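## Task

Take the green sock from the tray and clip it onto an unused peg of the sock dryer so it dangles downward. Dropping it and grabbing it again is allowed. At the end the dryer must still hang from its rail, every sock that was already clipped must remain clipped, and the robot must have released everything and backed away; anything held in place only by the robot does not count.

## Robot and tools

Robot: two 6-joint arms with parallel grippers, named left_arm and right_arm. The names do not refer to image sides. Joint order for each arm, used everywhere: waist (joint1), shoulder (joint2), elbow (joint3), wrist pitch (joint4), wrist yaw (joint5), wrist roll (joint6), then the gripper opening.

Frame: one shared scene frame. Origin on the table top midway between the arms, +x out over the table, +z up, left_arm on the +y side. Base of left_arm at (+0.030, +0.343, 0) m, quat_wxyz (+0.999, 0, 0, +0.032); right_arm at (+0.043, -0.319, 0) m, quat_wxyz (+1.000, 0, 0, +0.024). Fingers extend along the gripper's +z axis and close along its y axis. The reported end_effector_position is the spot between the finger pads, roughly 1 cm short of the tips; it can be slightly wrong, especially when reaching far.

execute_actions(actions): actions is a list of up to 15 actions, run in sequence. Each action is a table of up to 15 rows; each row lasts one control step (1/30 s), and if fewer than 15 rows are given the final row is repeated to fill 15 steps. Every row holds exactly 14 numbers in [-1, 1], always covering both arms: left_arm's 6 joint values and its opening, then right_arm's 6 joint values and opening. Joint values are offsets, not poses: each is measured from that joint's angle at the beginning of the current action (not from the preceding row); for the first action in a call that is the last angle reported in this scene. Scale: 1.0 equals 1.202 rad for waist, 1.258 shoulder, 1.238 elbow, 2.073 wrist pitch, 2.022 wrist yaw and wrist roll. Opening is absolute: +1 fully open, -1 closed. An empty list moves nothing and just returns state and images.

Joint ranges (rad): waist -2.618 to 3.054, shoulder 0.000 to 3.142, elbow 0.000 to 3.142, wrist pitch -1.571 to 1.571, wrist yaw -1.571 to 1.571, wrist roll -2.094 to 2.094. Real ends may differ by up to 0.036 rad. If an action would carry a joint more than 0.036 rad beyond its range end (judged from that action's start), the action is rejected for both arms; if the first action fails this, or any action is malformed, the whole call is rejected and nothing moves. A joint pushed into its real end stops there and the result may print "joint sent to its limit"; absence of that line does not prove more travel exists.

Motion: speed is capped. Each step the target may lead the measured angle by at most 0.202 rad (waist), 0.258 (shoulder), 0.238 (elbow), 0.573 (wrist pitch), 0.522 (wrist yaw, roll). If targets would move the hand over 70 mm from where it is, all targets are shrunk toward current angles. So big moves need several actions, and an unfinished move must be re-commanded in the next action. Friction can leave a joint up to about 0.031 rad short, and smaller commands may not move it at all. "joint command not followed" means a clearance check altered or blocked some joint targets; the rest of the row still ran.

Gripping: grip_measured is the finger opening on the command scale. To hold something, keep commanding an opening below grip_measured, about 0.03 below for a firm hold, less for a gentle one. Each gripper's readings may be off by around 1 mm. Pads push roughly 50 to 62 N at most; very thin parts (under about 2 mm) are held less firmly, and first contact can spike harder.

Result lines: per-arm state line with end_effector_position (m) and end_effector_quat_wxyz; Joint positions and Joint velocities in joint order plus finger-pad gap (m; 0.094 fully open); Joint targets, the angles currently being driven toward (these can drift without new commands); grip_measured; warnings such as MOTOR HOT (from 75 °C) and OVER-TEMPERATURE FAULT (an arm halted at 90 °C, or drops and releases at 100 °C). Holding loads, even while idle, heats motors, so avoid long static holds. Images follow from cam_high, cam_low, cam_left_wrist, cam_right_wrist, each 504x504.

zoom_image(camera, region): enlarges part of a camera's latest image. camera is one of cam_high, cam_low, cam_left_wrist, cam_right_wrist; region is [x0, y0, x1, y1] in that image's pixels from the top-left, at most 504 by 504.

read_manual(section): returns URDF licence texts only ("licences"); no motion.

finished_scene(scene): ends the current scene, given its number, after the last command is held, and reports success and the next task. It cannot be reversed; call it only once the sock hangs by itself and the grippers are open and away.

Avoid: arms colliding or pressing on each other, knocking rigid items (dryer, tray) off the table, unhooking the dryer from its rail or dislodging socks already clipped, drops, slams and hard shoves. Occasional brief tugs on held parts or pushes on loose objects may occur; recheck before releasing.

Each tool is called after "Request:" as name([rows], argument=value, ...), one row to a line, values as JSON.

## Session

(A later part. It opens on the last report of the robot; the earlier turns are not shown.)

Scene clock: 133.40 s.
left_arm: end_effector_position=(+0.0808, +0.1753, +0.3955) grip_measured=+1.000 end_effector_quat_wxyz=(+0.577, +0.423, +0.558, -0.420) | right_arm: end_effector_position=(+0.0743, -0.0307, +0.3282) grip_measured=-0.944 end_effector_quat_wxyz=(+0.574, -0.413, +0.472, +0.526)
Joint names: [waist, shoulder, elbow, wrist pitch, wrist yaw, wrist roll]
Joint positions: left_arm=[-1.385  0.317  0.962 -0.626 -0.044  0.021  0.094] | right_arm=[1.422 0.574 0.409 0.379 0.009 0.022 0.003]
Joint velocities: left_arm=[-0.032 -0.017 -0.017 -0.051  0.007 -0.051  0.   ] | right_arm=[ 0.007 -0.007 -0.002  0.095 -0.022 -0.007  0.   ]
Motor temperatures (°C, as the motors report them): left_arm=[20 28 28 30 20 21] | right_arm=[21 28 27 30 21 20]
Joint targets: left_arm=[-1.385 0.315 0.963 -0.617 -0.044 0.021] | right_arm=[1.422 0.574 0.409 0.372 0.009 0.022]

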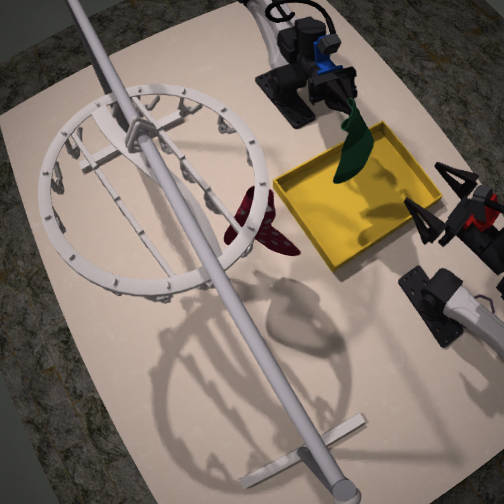

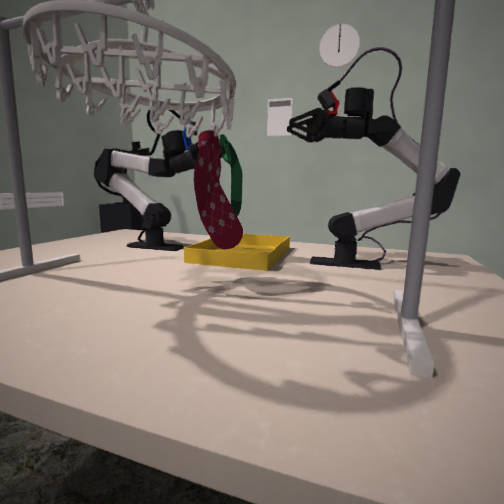

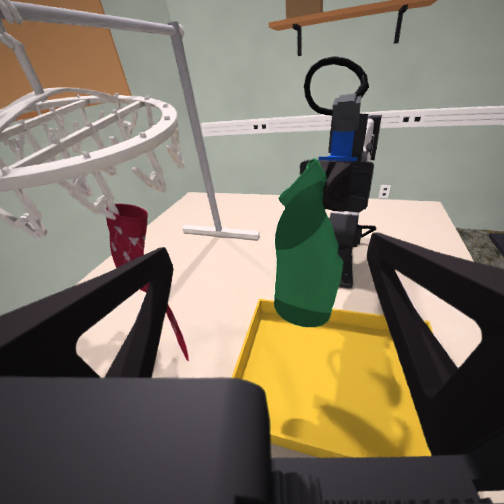

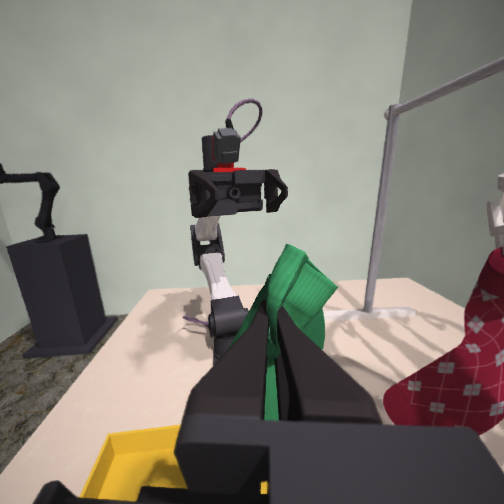

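Request:
execute_actions([
  [[0,0,0,0,0,0,1, 0,0,0,0,0,-0.3,-1]],
])

Request:
zoom_image(camera="cam_left_wrist", region=[220, 80, 420, 280])

Request:
zoom_image(camera="cam_high", region=[300, 60, 400, 160])

Scene clock: 139.50 s.
left_arm: end_effector_position=(+0.0808, +0.1753, +0.3962) grip_measured=+1.000 end_effector_quat_wxyz=(+0.578, +0.423, +0.557, -0.420) | right_arm: end_effector_position=(+0.0743, -0.0307, +0.3282) grip_measured=-0.944 end_effector_quat_wxyz=(+0.700, -0.530, +0.335, +0.341)
Joint names: [waist, shoulder, elbow, wrist pitch, wrist yaw, wrist roll]
Joint positions: left_arm=[-1.385  0.317  0.962 -0.623 -0.044  0.021  0.094] | right_arm=[ 1.422  0.574  0.409  0.379  0.01  -0.556  0.003]
Joint velocities: left_arm=[-0.002 -0.012 -0.007 -0.051  0.022 -0.007  0.   ] | right_arm=[ 0.002  0.002  0.012 -0.022 -0.037 -0.139  0.001]
Motor temperatures (°C, as the motors report them): left_arm=[20 27 28 30 20 21] | right_arm=[21 27 28 31 21 20]
Joint targets: left_arm=[-1.385 0.317 0.962 -0.626 -0.044 0.021] | right_arm=[1.422 0.574 0.409 0.379 0.009 -0.585]

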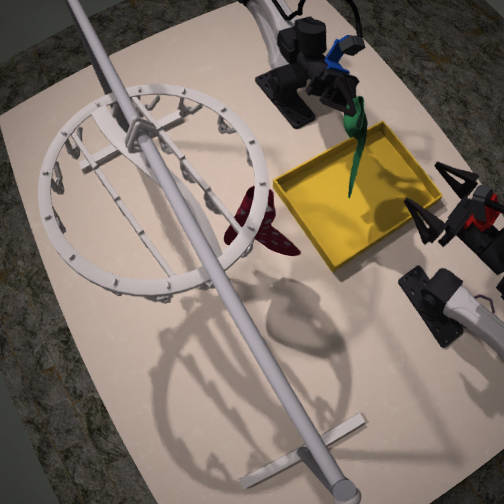

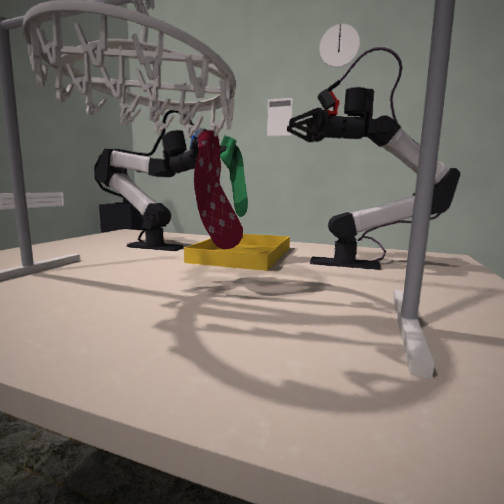

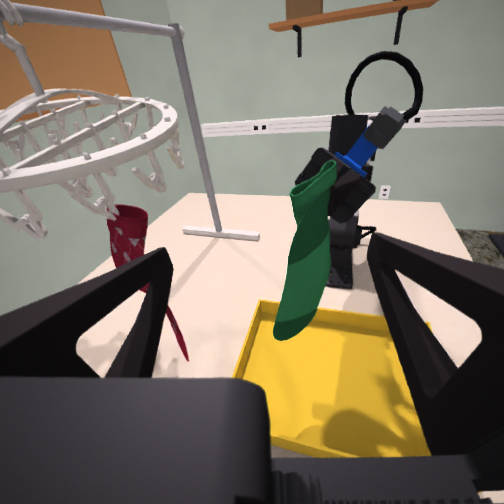

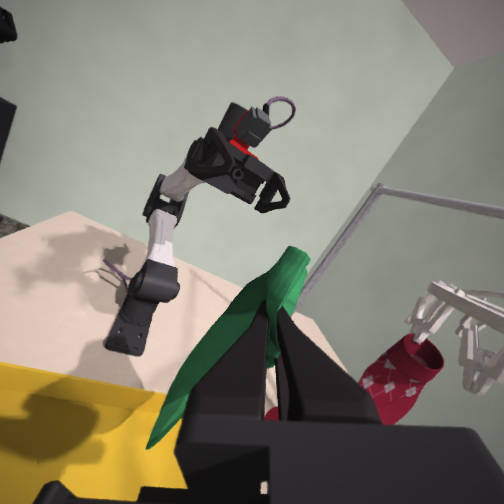

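Region (220, 80, 420, 280) of cam_left_wrist's 504x504 image, scaled by 2.520, with more detail than that image has.

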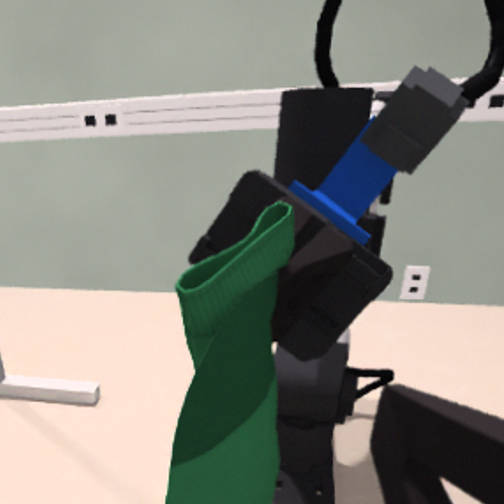

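Region (300, 60, 400, 160) of cam_high's 504x504 image, scaled by 5.040, with more detail than that image has.

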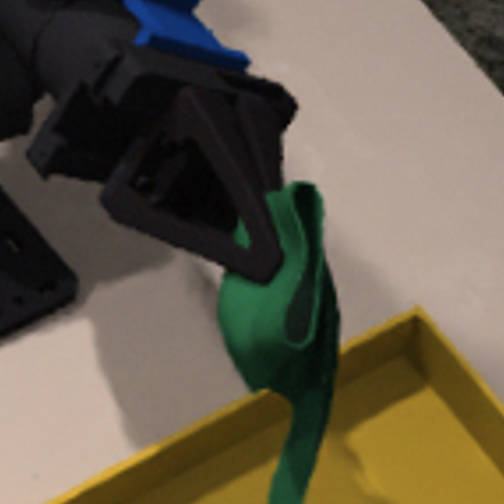

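Request:
execute_actions([
  [[-0.13,0,0,0,-0.36,0,1, -0.24,-0.11,-0.125,0.03,0,0,-1]],
  [[-0.13,0.1,0,0.05,-0.35,0,1, -0.24,-0.11,-0.125,0.03,0,0,-1]],
  [[0,0.3,0.09,0.13,0,0,1, 0,0,0,0,0,0,-1]],
  [[0,0.3,0.09,0.13,0,0,1, 0,0,0,0,0,0,-1]],
  [[0,0.29,0.09,0.13,0,0,1, 0,0,0,0,0,0,-1]],
])

Scene clock: 153.00 s.
left_arm: end_effector_position=(+0.1832, -0.0483, +0.3446) grip_measured=+1.000 end_effector_quat_wxyz=(+0.700, +0.123, +0.703, -0.032) | right_arm: end_effector_position=(+0.2052, -0.1148, +0.2730) grip_measured=-0.944 end_effector_quat_wxyz=(+0.783, -0.403, +0.453, +0.134)
Joint names: [waist, shoulder, elbow, wrist pitch, wrist yaw, wrist roll]
Joint positions: left_arm=[-1.677  1.605  1.279  0.218 -1.392  0.021  0.094] | right_arm=[ 0.862  0.34   0.126  0.481  0.012 -0.562  0.003]
Joint velocities: left_arm=[ 0.002 -0.002  0.002  0.051 -0.007 -0.11   0.   ] | right_arm=[-0.012 -0.017 -0.012 -0.037 -0.007 -0.007 -0.001]
Motor temperatures (°C, as the motors report them): left_arm=[20 28 28 30 20 21] | right_arm=[21 25 29 32 21 20]
Joint targets: left_arm=[-1.678 1.588 1.286 0.240 -1.393 0.021] | right_arm=[0.862 0.340 0.126 0.481 0.012 -0.562]

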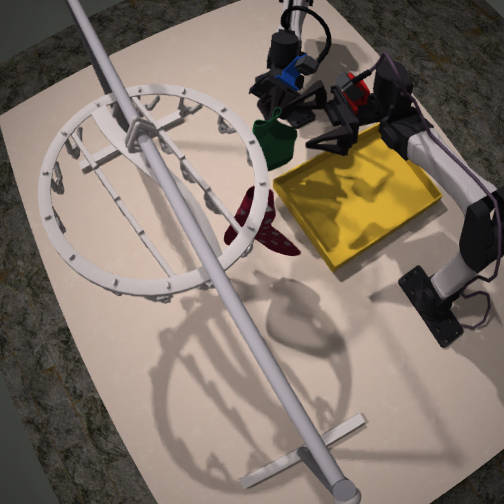

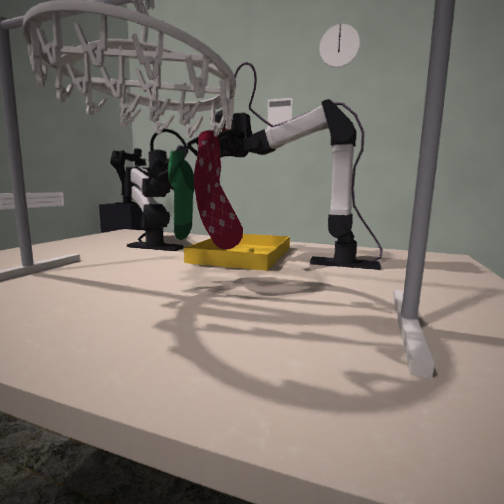

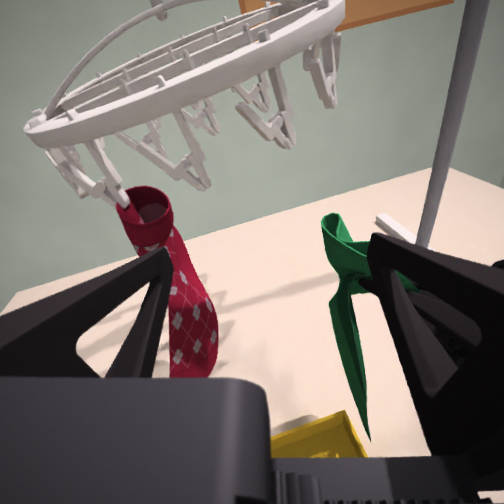

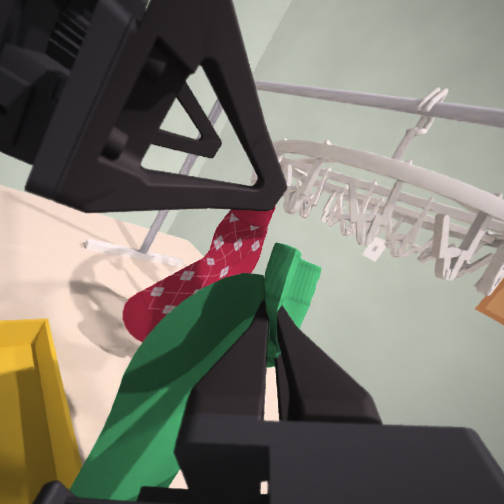

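Request:
execute_actions([
  [[0,0,0.08,0,0,0,0.5, -0.2,0,0,0,0,0,-1]],
  [[0.1,0.128,0.1,0.04,-0.03,-0.02,0.5, 0,0,0,0,0,0,-1]],
])

Scene clock: 164.27 s.
left_arm: end_effector_position=(+0.2355, -0.0614, +0.3621) grip_measured=+0.503 end_effector_quat_wxyz=(+0.707, +0.010, +0.707, -0.023) | right_arm: end_effector_position=(+0.2479, -0.1576, +0.2730) grip_measured=-0.944 end_effector_quat_wxyz=(+0.794, -0.348, +0.497, +0.042)
Joint names: [waist, shoulder, elbow, wrist pitch, wrist yaw, wrist roll]
Joint positions: left_arm=[-1.551  1.767  1.481  0.297 -1.44  -0.006  0.071] | right_arm=[ 0.629  0.34   0.126  0.481  0.013 -0.562  0.003]
Joint velocities: left_arm=[-0.002  0.002 -0.032 -0.007 -0.022  0.022  0.   ] | right_arm=[ 0.007 -0.002 -0.007  0.037 -0.051 -0.007 -0.001]
Motor temperatures (°C, as the motors report them): left_arm=[20 31 30 29 20 21] | right_arm=[21 25 30 33 21 20]
Joint targets: left_arm=[-1.557 1.770 1.494 0.308 -1.454 -0.019] | right_arm=[0.629 0.340 0.126 0.481 0.013 -0.562]

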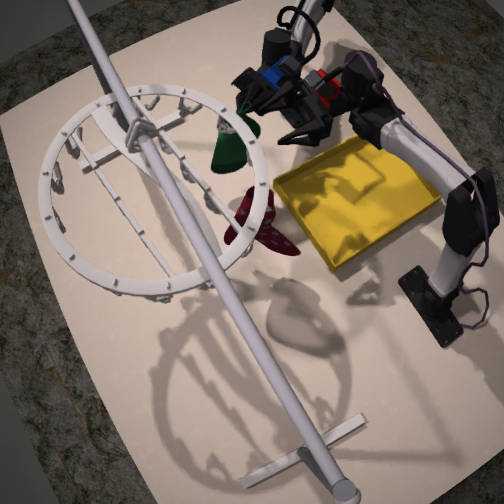

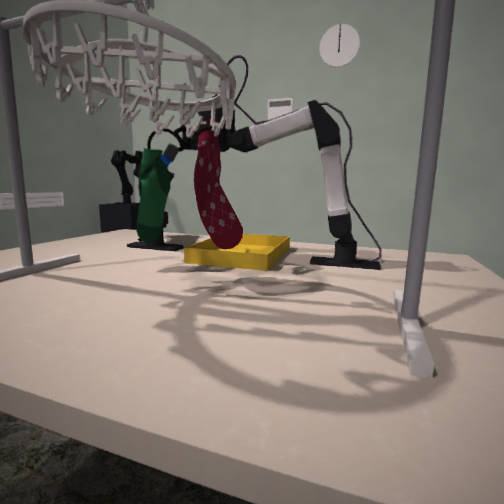

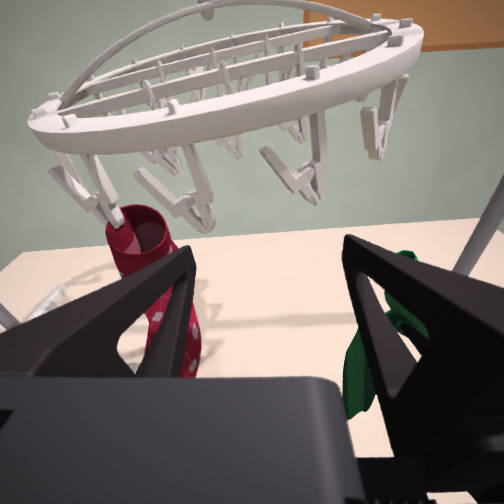

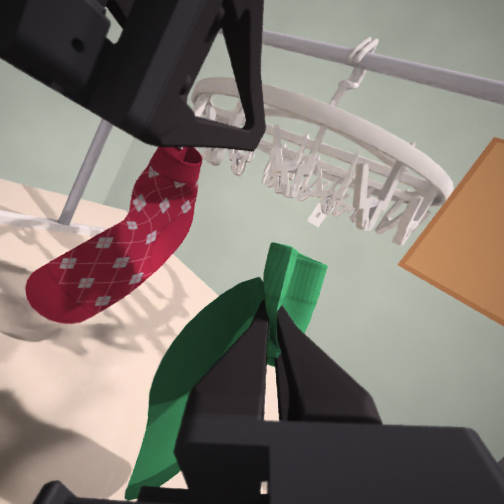

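Request:
execute_actions([
  [[0.067,0.066,0.166,-0.066,0.048,0,0.5, 0,0,0,0,0,0,-1]],
])

Scene clock: 174.37 s.
left_arm: end_effector_position=(+0.2714, -0.0734, +0.3912) grip_measured=+0.503 end_effector_quat_wxyz=(+0.708, +0.007, +0.706, -0.025) | right_arm: end_effector_position=(+0.2479, -0.1576, +0.2730) grip_measured=-0.944 end_effector_quat_wxyz=(+0.794, -0.348, +0.497, +0.042)
Joint names: [waist, shoulder, elbow, wrist pitch, wrist yaw, wrist roll]
Joint positions: left_arm=[-1.467  1.834  1.676  0.176 -1.357 -0.008  0.071] | right_arm=[ 0.629  0.34   0.126  0.481  0.013 -0.562  0.003]
Joint velocities: left_arm=[-0.012  0.002 -0.002 -0.051 -0.022 -0.022  0.   ] | right_arm=[-0.012 -0.002  0.007 -0.037 -0.022  0.007 -0.001]
Motor temperatures (°C, as the motors report them): left_arm=[20 33 31 29 20 21] | right_arm=[21 24 31 33 21 20]
Joint targets: left_arm=[-1.470 1.850 1.687 0.160 -1.343 -0.006] | right_arm=[0.629 0.340 0.126 0.481 0.013 -0.562]

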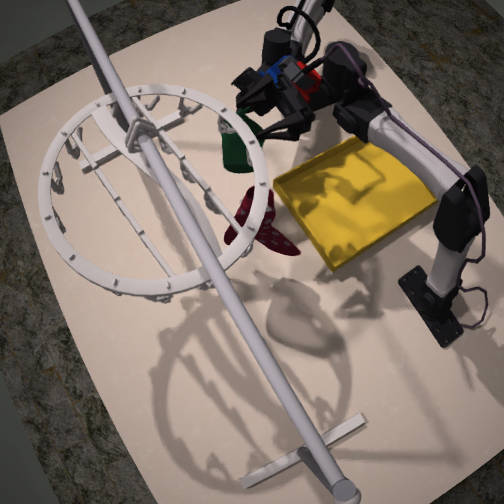

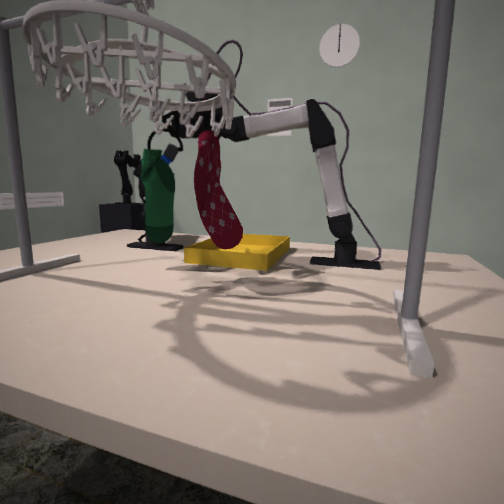

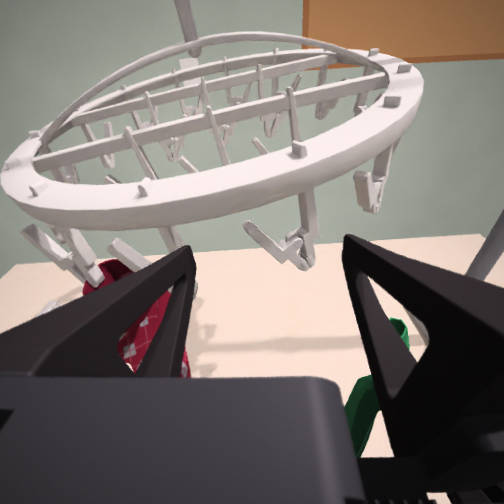

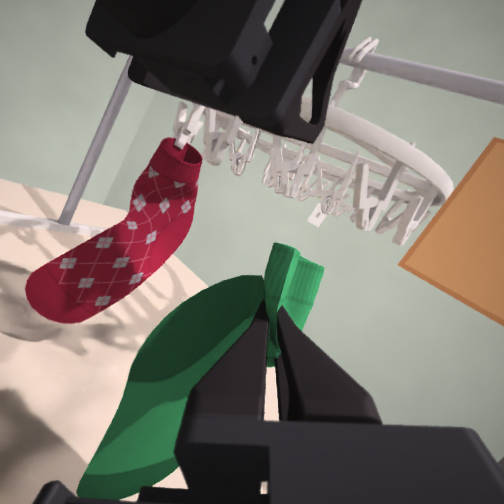

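Request:
zoom_image(camera="cam_low", region=[130, 70, 250, 170])

Request:
zoom_image(camera="cam_high", region=[200, 70, 320, 190])

Region (130, 70, 250, 170) of cam_low's 504x504 image, scaled by 4.200, with more detail than that image has.

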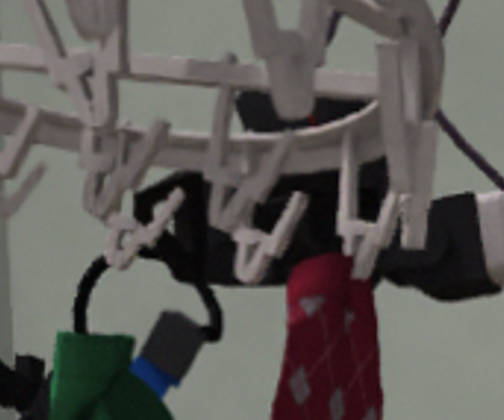

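Region (200, 70, 320, 190) of cam_high's 504x504 image, scaled by 4.200, with more detail than that image has.

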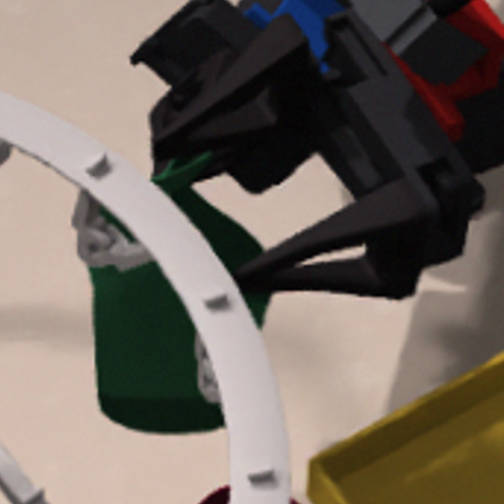

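Request:
execute_actions([
  [[0,0.032,-0.045,0.028,0,-0.1,0.3, 0,0,0,0,0,0,-1]],
])

Request:
zoom_image(camera="cam_low", region=[130, 70, 250, 170])

Scene clock: 184.67 s.
left_arm: end_effector_position=(+0.2726, -0.0815, +0.3694) grip_measured=+0.303 end_effector_quat_wxyz=(+0.702, -0.049, +0.706, -0.083) | right_arm: end_effector_position=(+0.2479, -0.1576, +0.2730) grip_measured=-0.944 end_effector_quat_wxyz=(+0.794, -0.348, +0.497, +0.042)
Joint names: [waist, shoulder, elbow, wrist pitch, wrist yaw, wrist roll]
Joint positions: left_arm=[-1.467  1.861  1.634  0.223 -1.354 -0.191  0.061] | right_arm=[ 0.629  0.34   0.126  0.481  0.013 -0.562  0.003]
Joint velocities: left_arm=[-0.002 -0.007  0.017 -0.007 -0.037 -0.066 -0.001] | right_arm=[-0.002 -0.002 -0.017  0.022 -0.066 -0.081  0.   ]
Motor temperatures (°C, as the motors report them): left_arm=[20 34 32 28 20 21] | right_arm=[21 23 31 34 21 20]
Joint targets: left_arm=[-1.467 1.874 1.620 0.234 -1.357 -0.210] | right_arm=[0.629 0.340 0.126 0.481 0.013 -0.562]

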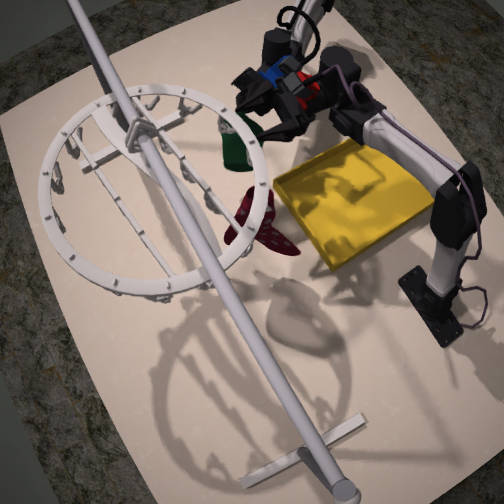

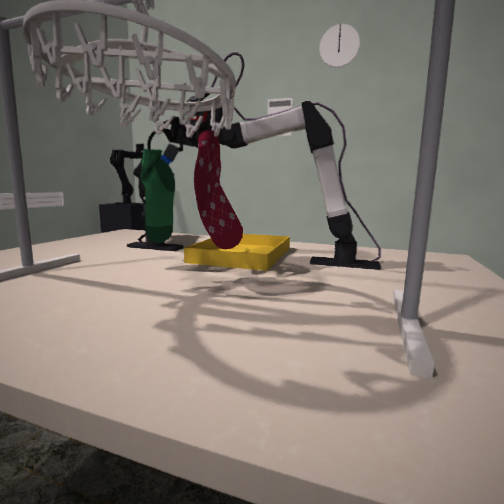

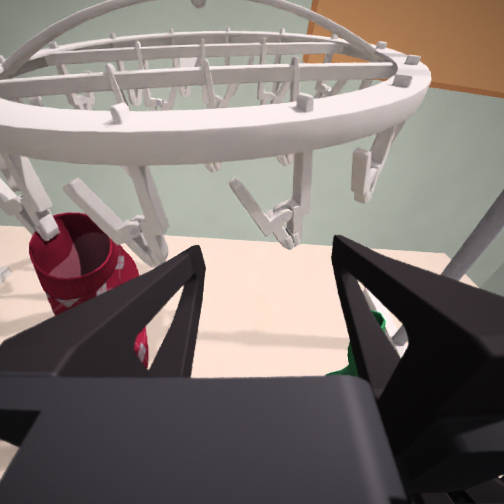

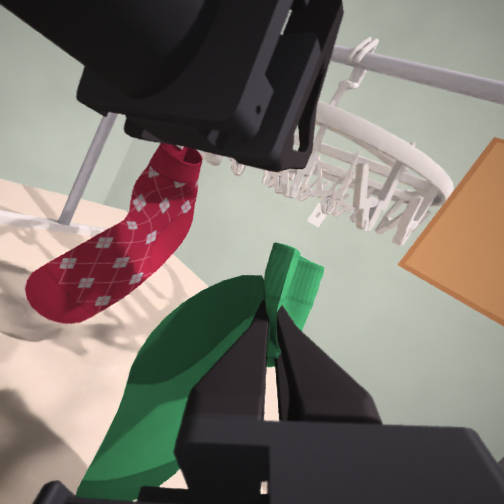

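Region (130, 70, 250, 170) of cam_low's 504x504 image, scaled by 4.200, with more detail than that image has.

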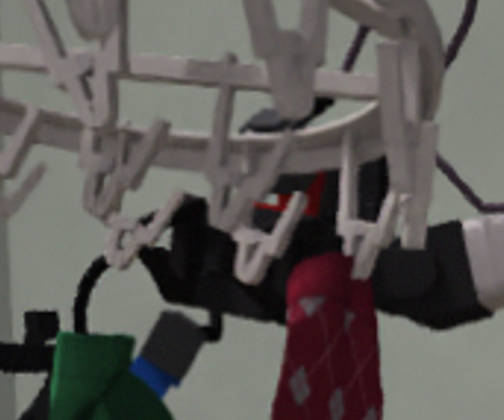

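Request:
execute_actions([
  [[0.06,0.035,0.052,-0.016,0.042,0,0.3, 0,0,0,0,0,0,-1]],
])

Request:
zoom_image(camera="cam_low", region=[130, 70, 250, 170])

Scene clock: 190.67 s.
left_arm: end_effector_position=(+0.3052, -0.0796, +0.3740) grip_measured=+0.303 end_effector_quat_wxyz=(+0.702, -0.054, +0.705, -0.084) | right_arm: end_effector_position=(+0.2479, -0.1576, +0.2730) grip_measured=-0.944 end_effector_quat_wxyz=(+0.794, -0.348, +0.497, +0.042)
Joint names: [waist, shoulder, elbow, wrist pitch, wrist yaw, wrist roll]
Joint positions: left_arm=[-1.391  1.884  1.681  0.201 -1.284 -0.198  0.061] | right_arm=[ 0.629  0.34   0.126  0.481  0.013 -0.562  0.003]
Joint velocities: left_arm=[ 0.012 -0.012 -0.007 -0.022  0.095 -0.022 -0.   ] | right_arm=[ 0.017 -0.012 -0.007  0.022 -0.022  0.022  0.   ]
Motor temperatures (°C, as the motors report them): left_arm=[20 35 32 29 20 21] | right_arm=[21 23 32 34 21 20]
Joint targets: left_arm=[-1.395 1.905 1.699 0.189 -1.270 -0.191] | right_arm=[0.629 0.340 0.126 0.481 0.013 -0.562]

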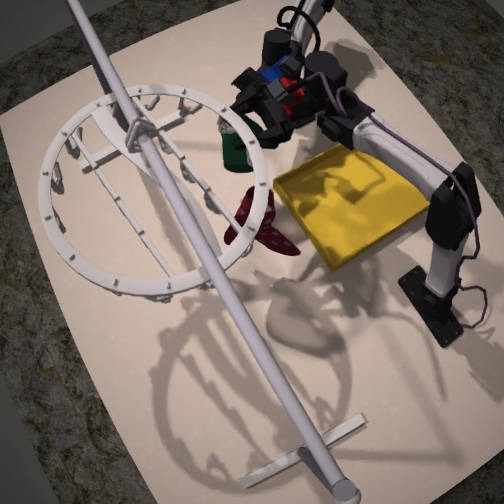

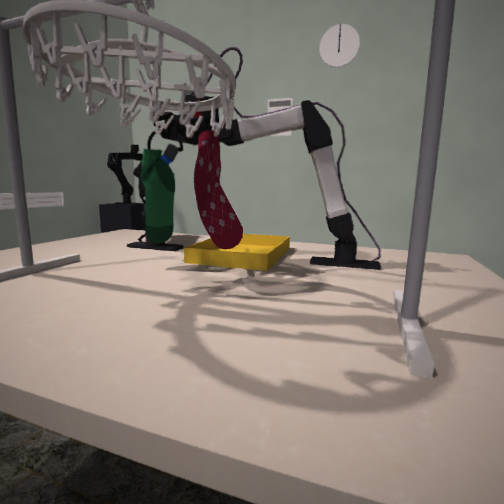

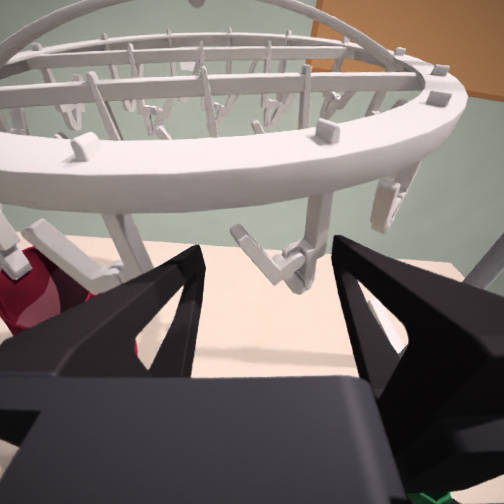

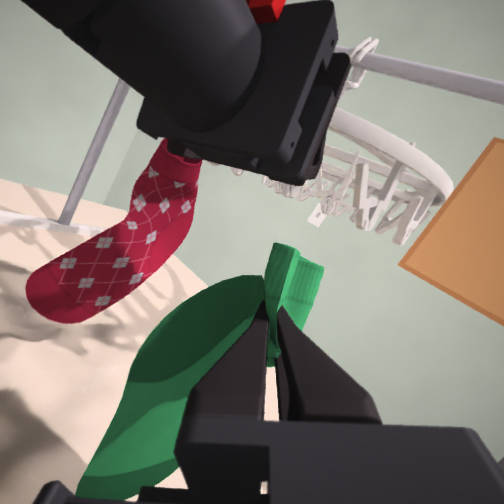

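Region (130, 70, 250, 170) of cam_low's 504x504 image, scaled by 4.200, with more detail than that image has.

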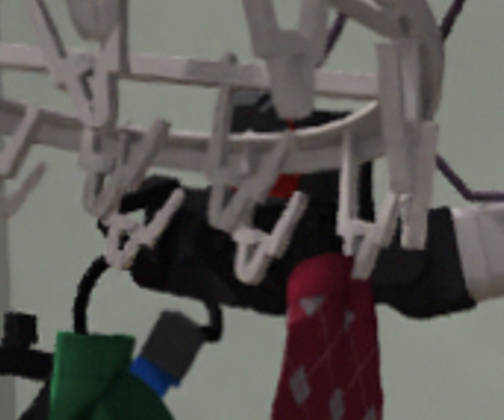

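Request:
execute_actions([
  [[0,0.05,0.06,-0.013,0,0,0.5, 0,0,0,0,0,0,-1]],
  [[0.032,0,0,0,0.025,0,0.5, 0,0,0,0,0,0,-1]],
])

Request:
zoom_image(camera="cam_low", region=[130, 70, 250, 170])

Scene clock: 197.63 s.
left_arm: end_effector_position=(+0.3228, -0.0866, +0.3726) grip_measured=+0.497 end_effector_quat_wxyz=(+0.701, -0.052, +0.706, -0.084) | right_arm: end_effector_position=(+0.2479, -0.1576, +0.2730) grip_measured=-0.944 end_effector_quat_wxyz=(+0.794, -0.348, +0.497, +0.042)
Joint names: [waist, shoulder, elbow, wrist pitch, wrist yaw, wrist roll]
Joint positions: left_arm=[-1.356  1.928  1.738  0.184 -1.246 -0.198  0.07 ] | right_arm=[ 0.629  0.34   0.126  0.481  0.013 -0.562  0.003]
Joint velocities: left_arm=[-0.002 -0.007  0.002 -0.051  0.066  0.037 -0.   ] | right_arm=[-0.007 -0.002 -0.002 -0.051  0.022 -0.022 -0.001]
Motor temperatures (°C, as the motors report them): left_arm=[20 36 32 28 20 21] | right_arm=[21 23 32 34 21 20]
Joint targets: left_arm=[-1.353 1.928 1.738 0.184 -1.233 -0.198] | right_arm=[0.629 0.340 0.126 0.481 0.013 -0.562]

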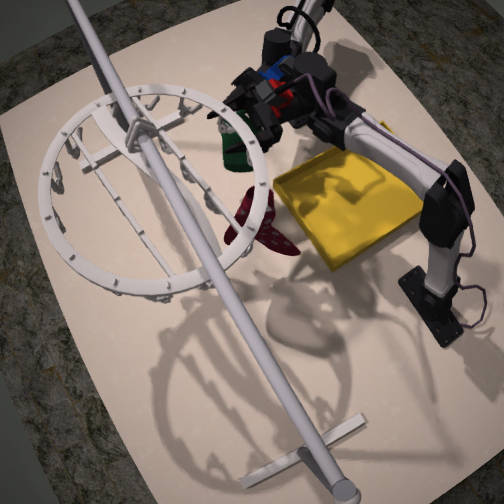

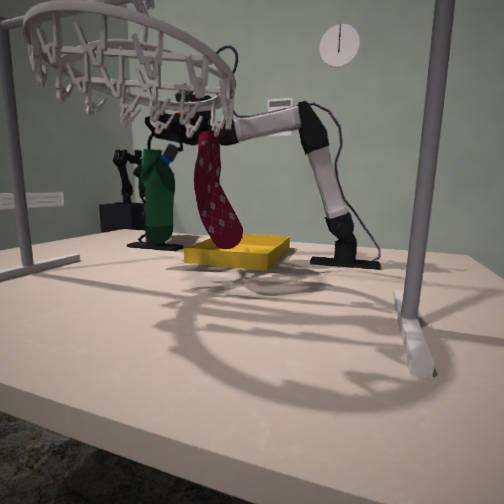

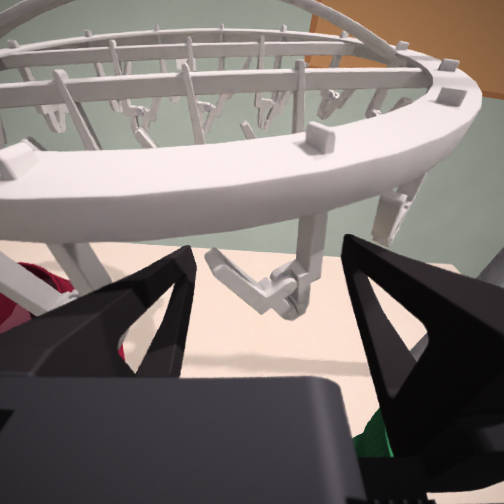

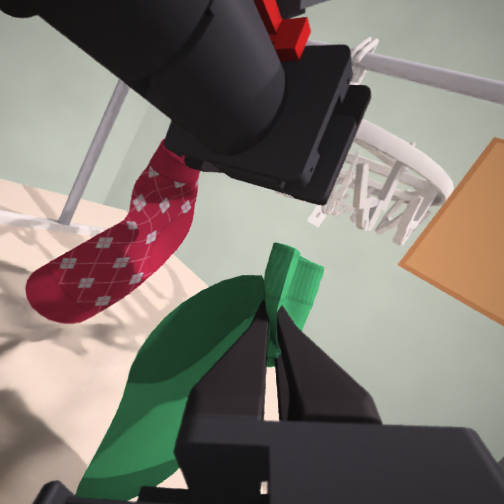

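Region (130, 70, 250, 170) of cam_low's 504x504 image, scaled by 4.200, with more detail than that image has.

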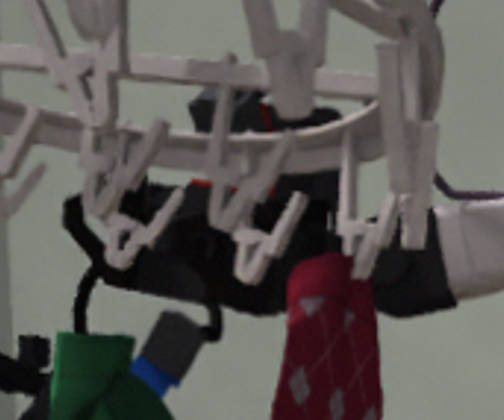

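Request:
execute_actions([
  [[0,0,0.042,-0.024,0,0.05,0.5, 0,0,0,0,0,0,-1]],
])

Request:
zoom_image(camera="cam_low", region=[135, 95, 205, 145])

Request:
zoom_image(camera="cam_high", region=[190, 80, 280, 170])

Scene clock: 203.80 s.
left_arm: end_effector_position=(+0.3226, -0.0862, +0.3824) grip_measured=+0.497 end_effector_quat_wxyz=(+0.704, -0.021, +0.707, -0.054) | right_arm: end_effector_position=(+0.2479, -0.1576, +0.2730) grip_measured=-0.944 end_effector_quat_wxyz=(+0.794, -0.348, +0.497, +0.042)
Joint names: [waist, shoulder, elbow, wrist pitch, wrist yaw, wrist roll]
Joint positions: left_arm=[-1.356  1.928  1.776  0.146 -1.244 -0.112  0.07 ] | right_arm=[ 0.629  0.34   0.126  0.481  0.013 -0.562  0.003]
Joint velocities: left_arm=[-0.002 -0.012 -0.022 -0.022 -0.066 -0.007  0.001] | right_arm=[ 0.007  0.002 -0.002 -0.007 -0.022 -0.022 -0.001]
Motor temperatures (°C, as the motors report them): left_arm=[20 38 33 29 20 21] | right_arm=[21 23 32 35 21 20]
Joint targets: left_arm=[-1.356 1.928 1.790 0.134 -1.246 -0.097] | right_arm=[0.629 0.340 0.126 0.481 0.013 -0.562]

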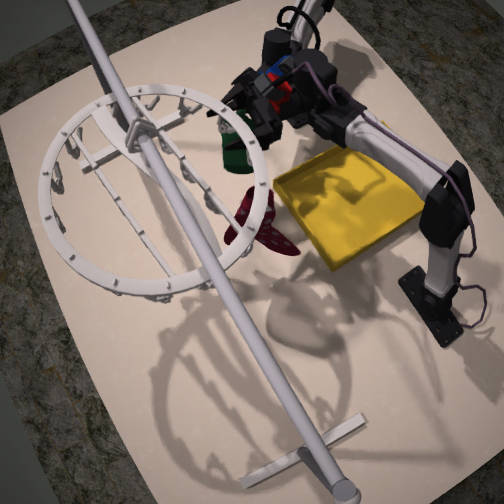

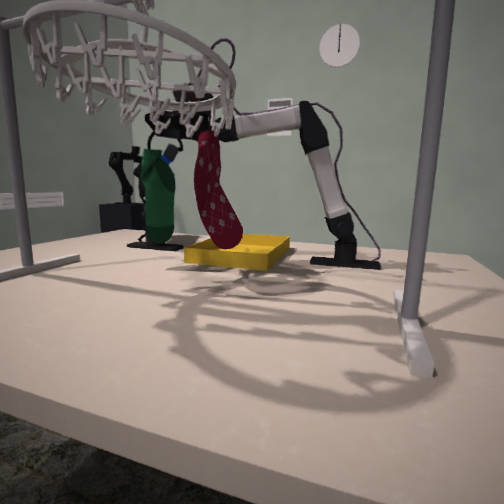

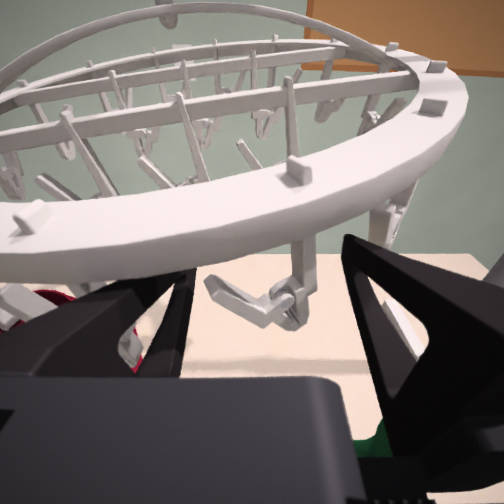

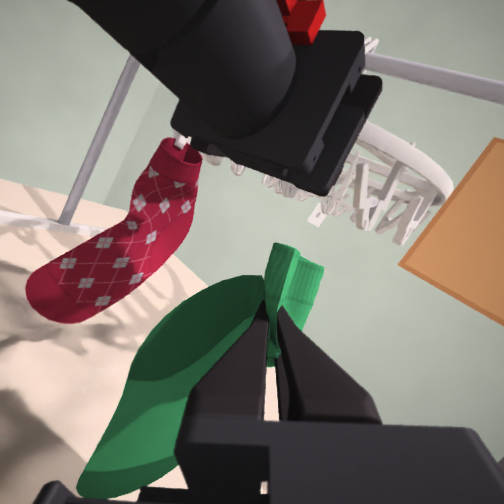

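Region (135, 95, 205, 145) of cam_low's 504x504 image, scaled by 7.200, with more detail than that image has; it fills the top 360 rows of this view, and the rest is white.

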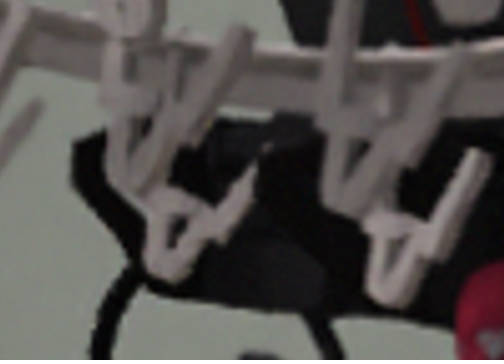

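Region (190, 80, 280, 170) of cam_high's 504x504 image, scaled by 5.600, with more detail than that image has.

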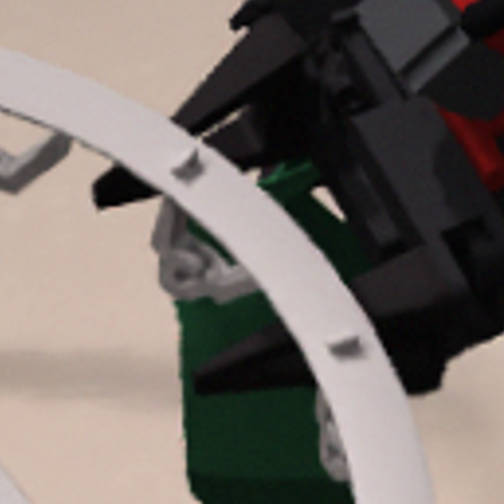

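Request:
execute_actions([
  [[0,0,0,0,0,0,0.4, 0,0,0,0,0,0,-1],[0,0,0,0,0,0,0.3, 0,0,0,0,0,0,-1],[0,0,0,0,0,0,0.2, 0,0,0,0,0,0,-1],[0,0,0,0,0,0,0.1, 0,0,0,0,0,0,-1],[0,0,0,0,0,0,0.03, 0,0,0,0,0,0,-1],[0,0,0,0,0,0,-0.03, 0,0,0,0,0,0,-1],[0,0,0,0,0,0,-0.08, 0,0,0,0,0,0,-1],[0,0,0,0,0,0,-0.13, 0,0,0,0,0,0,-1],[0,0,0,0,0,0,-0.18, 0,0,0,0,0,0,-1],[0,0,0,0,0,0,-0.23, 0,0,0,0,0,0,-1],[0,0,0,0,0,0,-0.28, 0,0,0,0,0,0,-1],[0,0,0,0,0,0,-0.33, 0,0,0,0,0,0,-1],[0,0,0,0,0,0,-0.38, 0,0,0,0,0,0,-1],[0,0,0,0,0,0,-0.42, 0,0,0,0,0,0,-1],[0,0,0,0,0,0,-0.45, 0,0,0,0,0,0,-1]],
])

Request:
zoom_image(camera="cam_low", region=[135, 95, 205, 145])

Scene clock: 210.30 s.
left_arm: end_effector_position=(+0.3226, -0.0864, +0.3822) grip_measured=-0.425 end_effector_quat_wxyz=(+0.704, -0.019, +0.708, -0.053) | right_arm: end_effector_position=(+0.2479, -0.1576, +0.2730) grip_measured=-0.944 end_effector_quat_wxyz=(+0.794, -0.348, +0.497, +0.042)
Joint names: [waist, shoulder, elbow, wrist pitch, wrist yaw, wrist roll]
Joint positions: left_arm=[-1.356  1.928  1.776  0.144 -1.243 -0.109  0.027] | right_arm=[ 0.629  0.34   0.126  0.481  0.013 -0.562  0.003]
Joint velocities: left_arm=[ 0.007 -0.022 -0.007 -0.066 -0.007 -0.051 -0.029] | right_arm=[ 0.002 -0.012 -0.002 -0.022  0.022 -0.007  0.   ]
Motor temperatures (°C, as the motors report them): left_arm=[20 39 33 29 20 21] | right_arm=[21 23 33 35 21 20]
Joint targets: left_arm=[-1.356 1.928 1.776 0.146 -1.244 -0.112] | right_arm=[0.629 0.340 0.126 0.481 0.013 -0.562]

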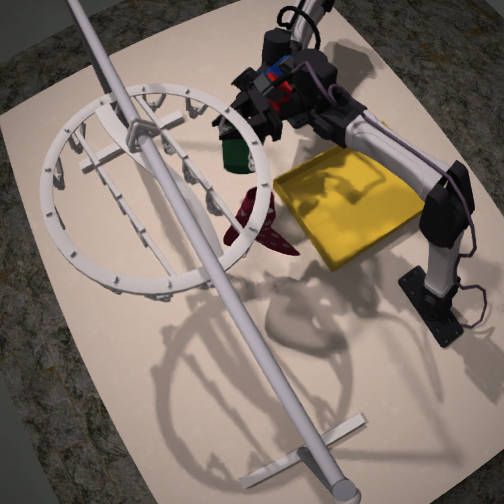

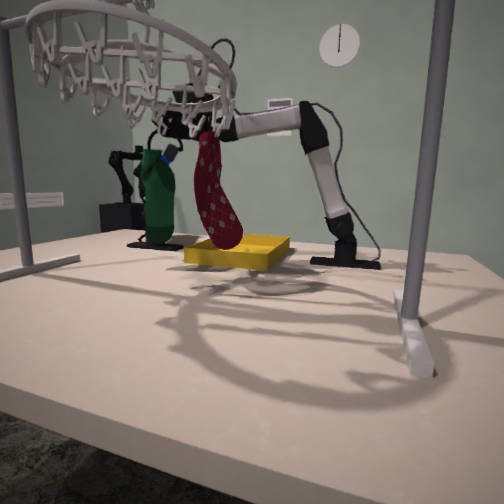

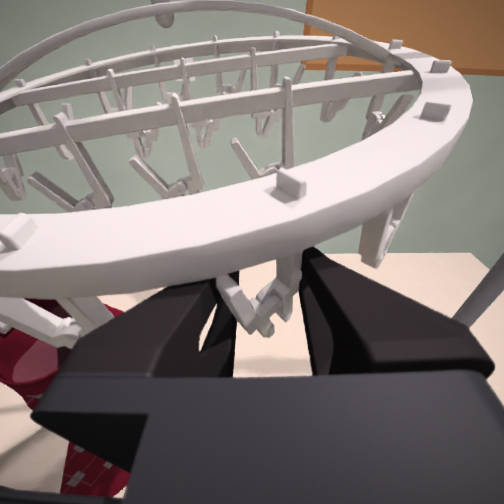

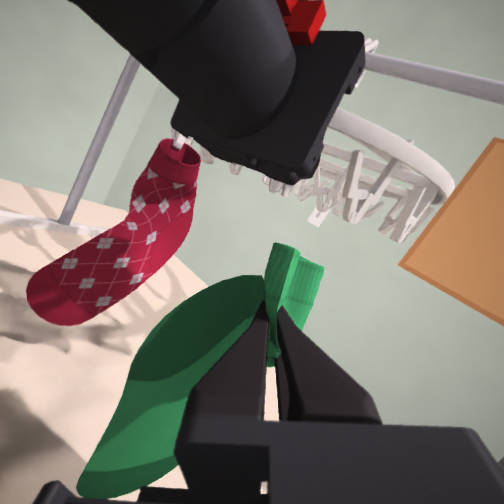

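Region (135, 95, 205, 145) of cam_low's 504x504 image, scaled by 7.200, with more detail than that image has; it fills the top 360 rows of this view, and the rest is white.

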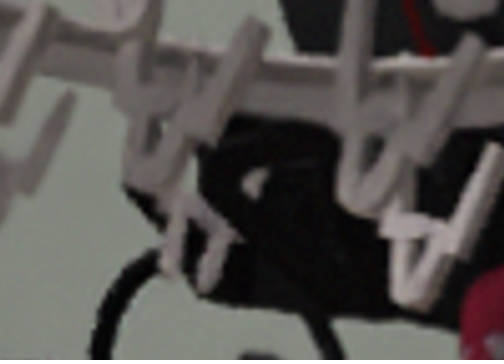

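Request:
execute_actions([
  [[0,0,0,0,0,0,-0.47, 0,0,0,0,0,0,-1],[0,0,0,0,0,0,-0.49, 0,0,0,0,0,0,-1],[0,0,0,0,0,0,-0.51, 0,0,0,0,0,0,-1],[0,0,0,0,0,0,-0.53, 0,0,0,0,0,0,-1],[0,0,0,0,0,0,-0.55, 0,0,0,0,0,0,-1],[0,0,0,0,0,0,-0.57, 0,0,0,0,0,0,-1],[0,0,0,0,0,0,-0.59, 0,0,0,0,0,0,-1],[0,0,0,0,0,0,-0.61, 0,0,0,0,0,0,-1],[0,0,0,0,0,0,-0.63, 0,0,0,0,0,0,-1]],
])

Request:
zoom_image(camera="cam_low", region=[135, 95, 205, 145])

Request:
zoom_image(camera="cam_high", region=[190, 80, 280, 170])

Scene clock: 217.20 s.
left_arm: end_effector_position=(+0.3225, -0.0888, +0.3822) grip_measured=-0.521 end_effector_quat_wxyz=(+0.704, -0.014, +0.708, -0.057) | right_arm: end_effector_position=(+0.2479, -0.1576, +0.2730) grip_measured=-0.944 end_effector_quat_wxyz=(+0.794, -0.348, +0.497, +0.042)
Joint names: [waist, shoulder, elbow, wrist pitch, wrist yaw, wrist roll]
Joint positions: left_arm=[-1.356  1.928  1.776  0.144 -1.229 -0.107  0.023] | right_arm=[ 0.629  0.34   0.126  0.481  0.013 -0.562  0.003]
Joint velocities: left_arm=[-0.012 -0.002  0.007 -0.007  0.066  0.11   0.   ] | right_arm=[-0.007  0.002 -0.012 -0.022 -0.081 -0.007  0.   ]
Motor temperatures (°C, as the motors report them): left_arm=[20 41 33 29 20 21] | right_arm=[21 23 33 35 21 20]
Joint targets: left_arm=[-1.356 1.928 1.776 0.145 -1.244 -0.109] | right_arm=[0.629 0.340 0.126 0.481 0.013 -0.562]

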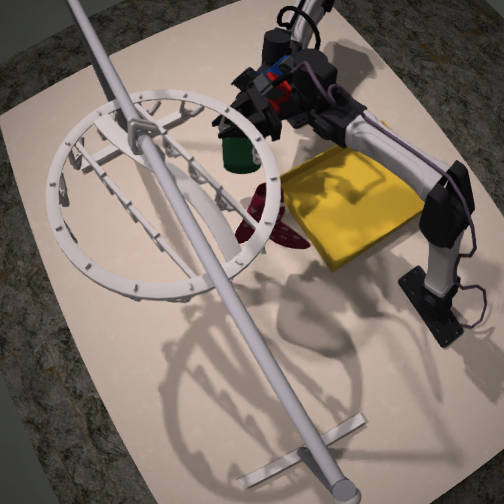

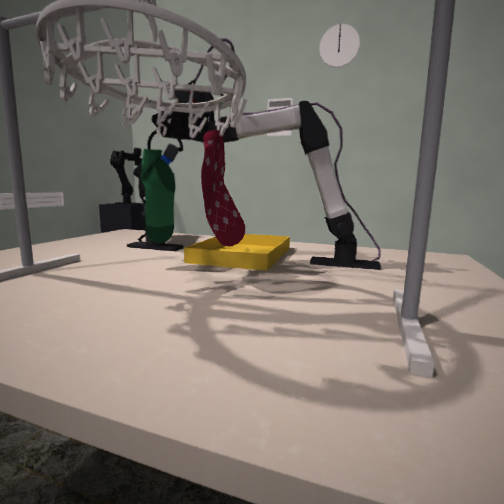

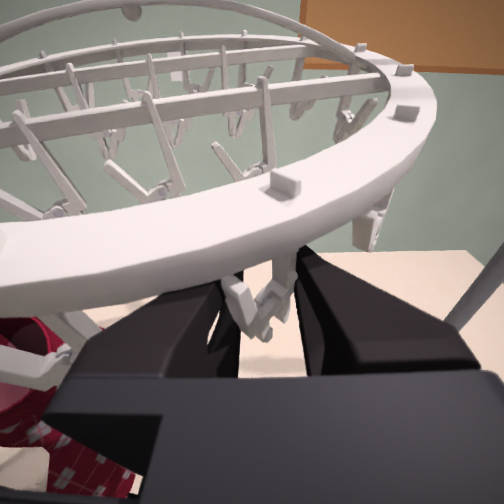

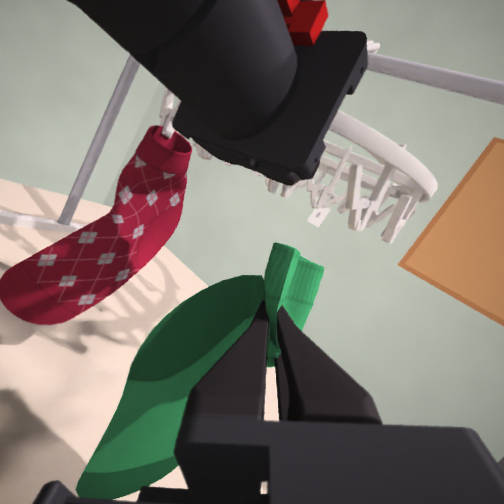

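Region (135, 95, 205, 145) of cam_low's 504x504 image, scaled by 7.200, with more detail than that image has; it fills the top 360 rows of this view, and the rest is white.

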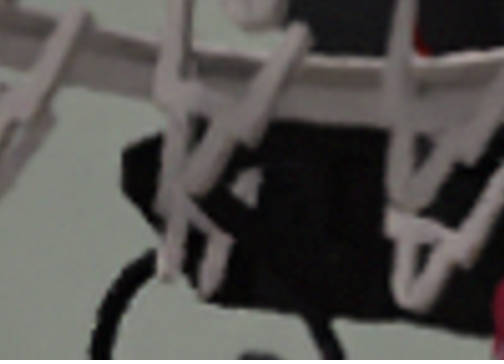

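Region (190, 80, 280, 170) of cam_high's 504x504 image, scaled by 5.600, with more detail than that image has.

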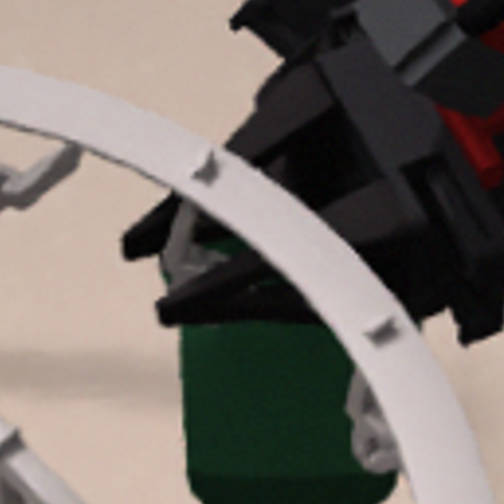

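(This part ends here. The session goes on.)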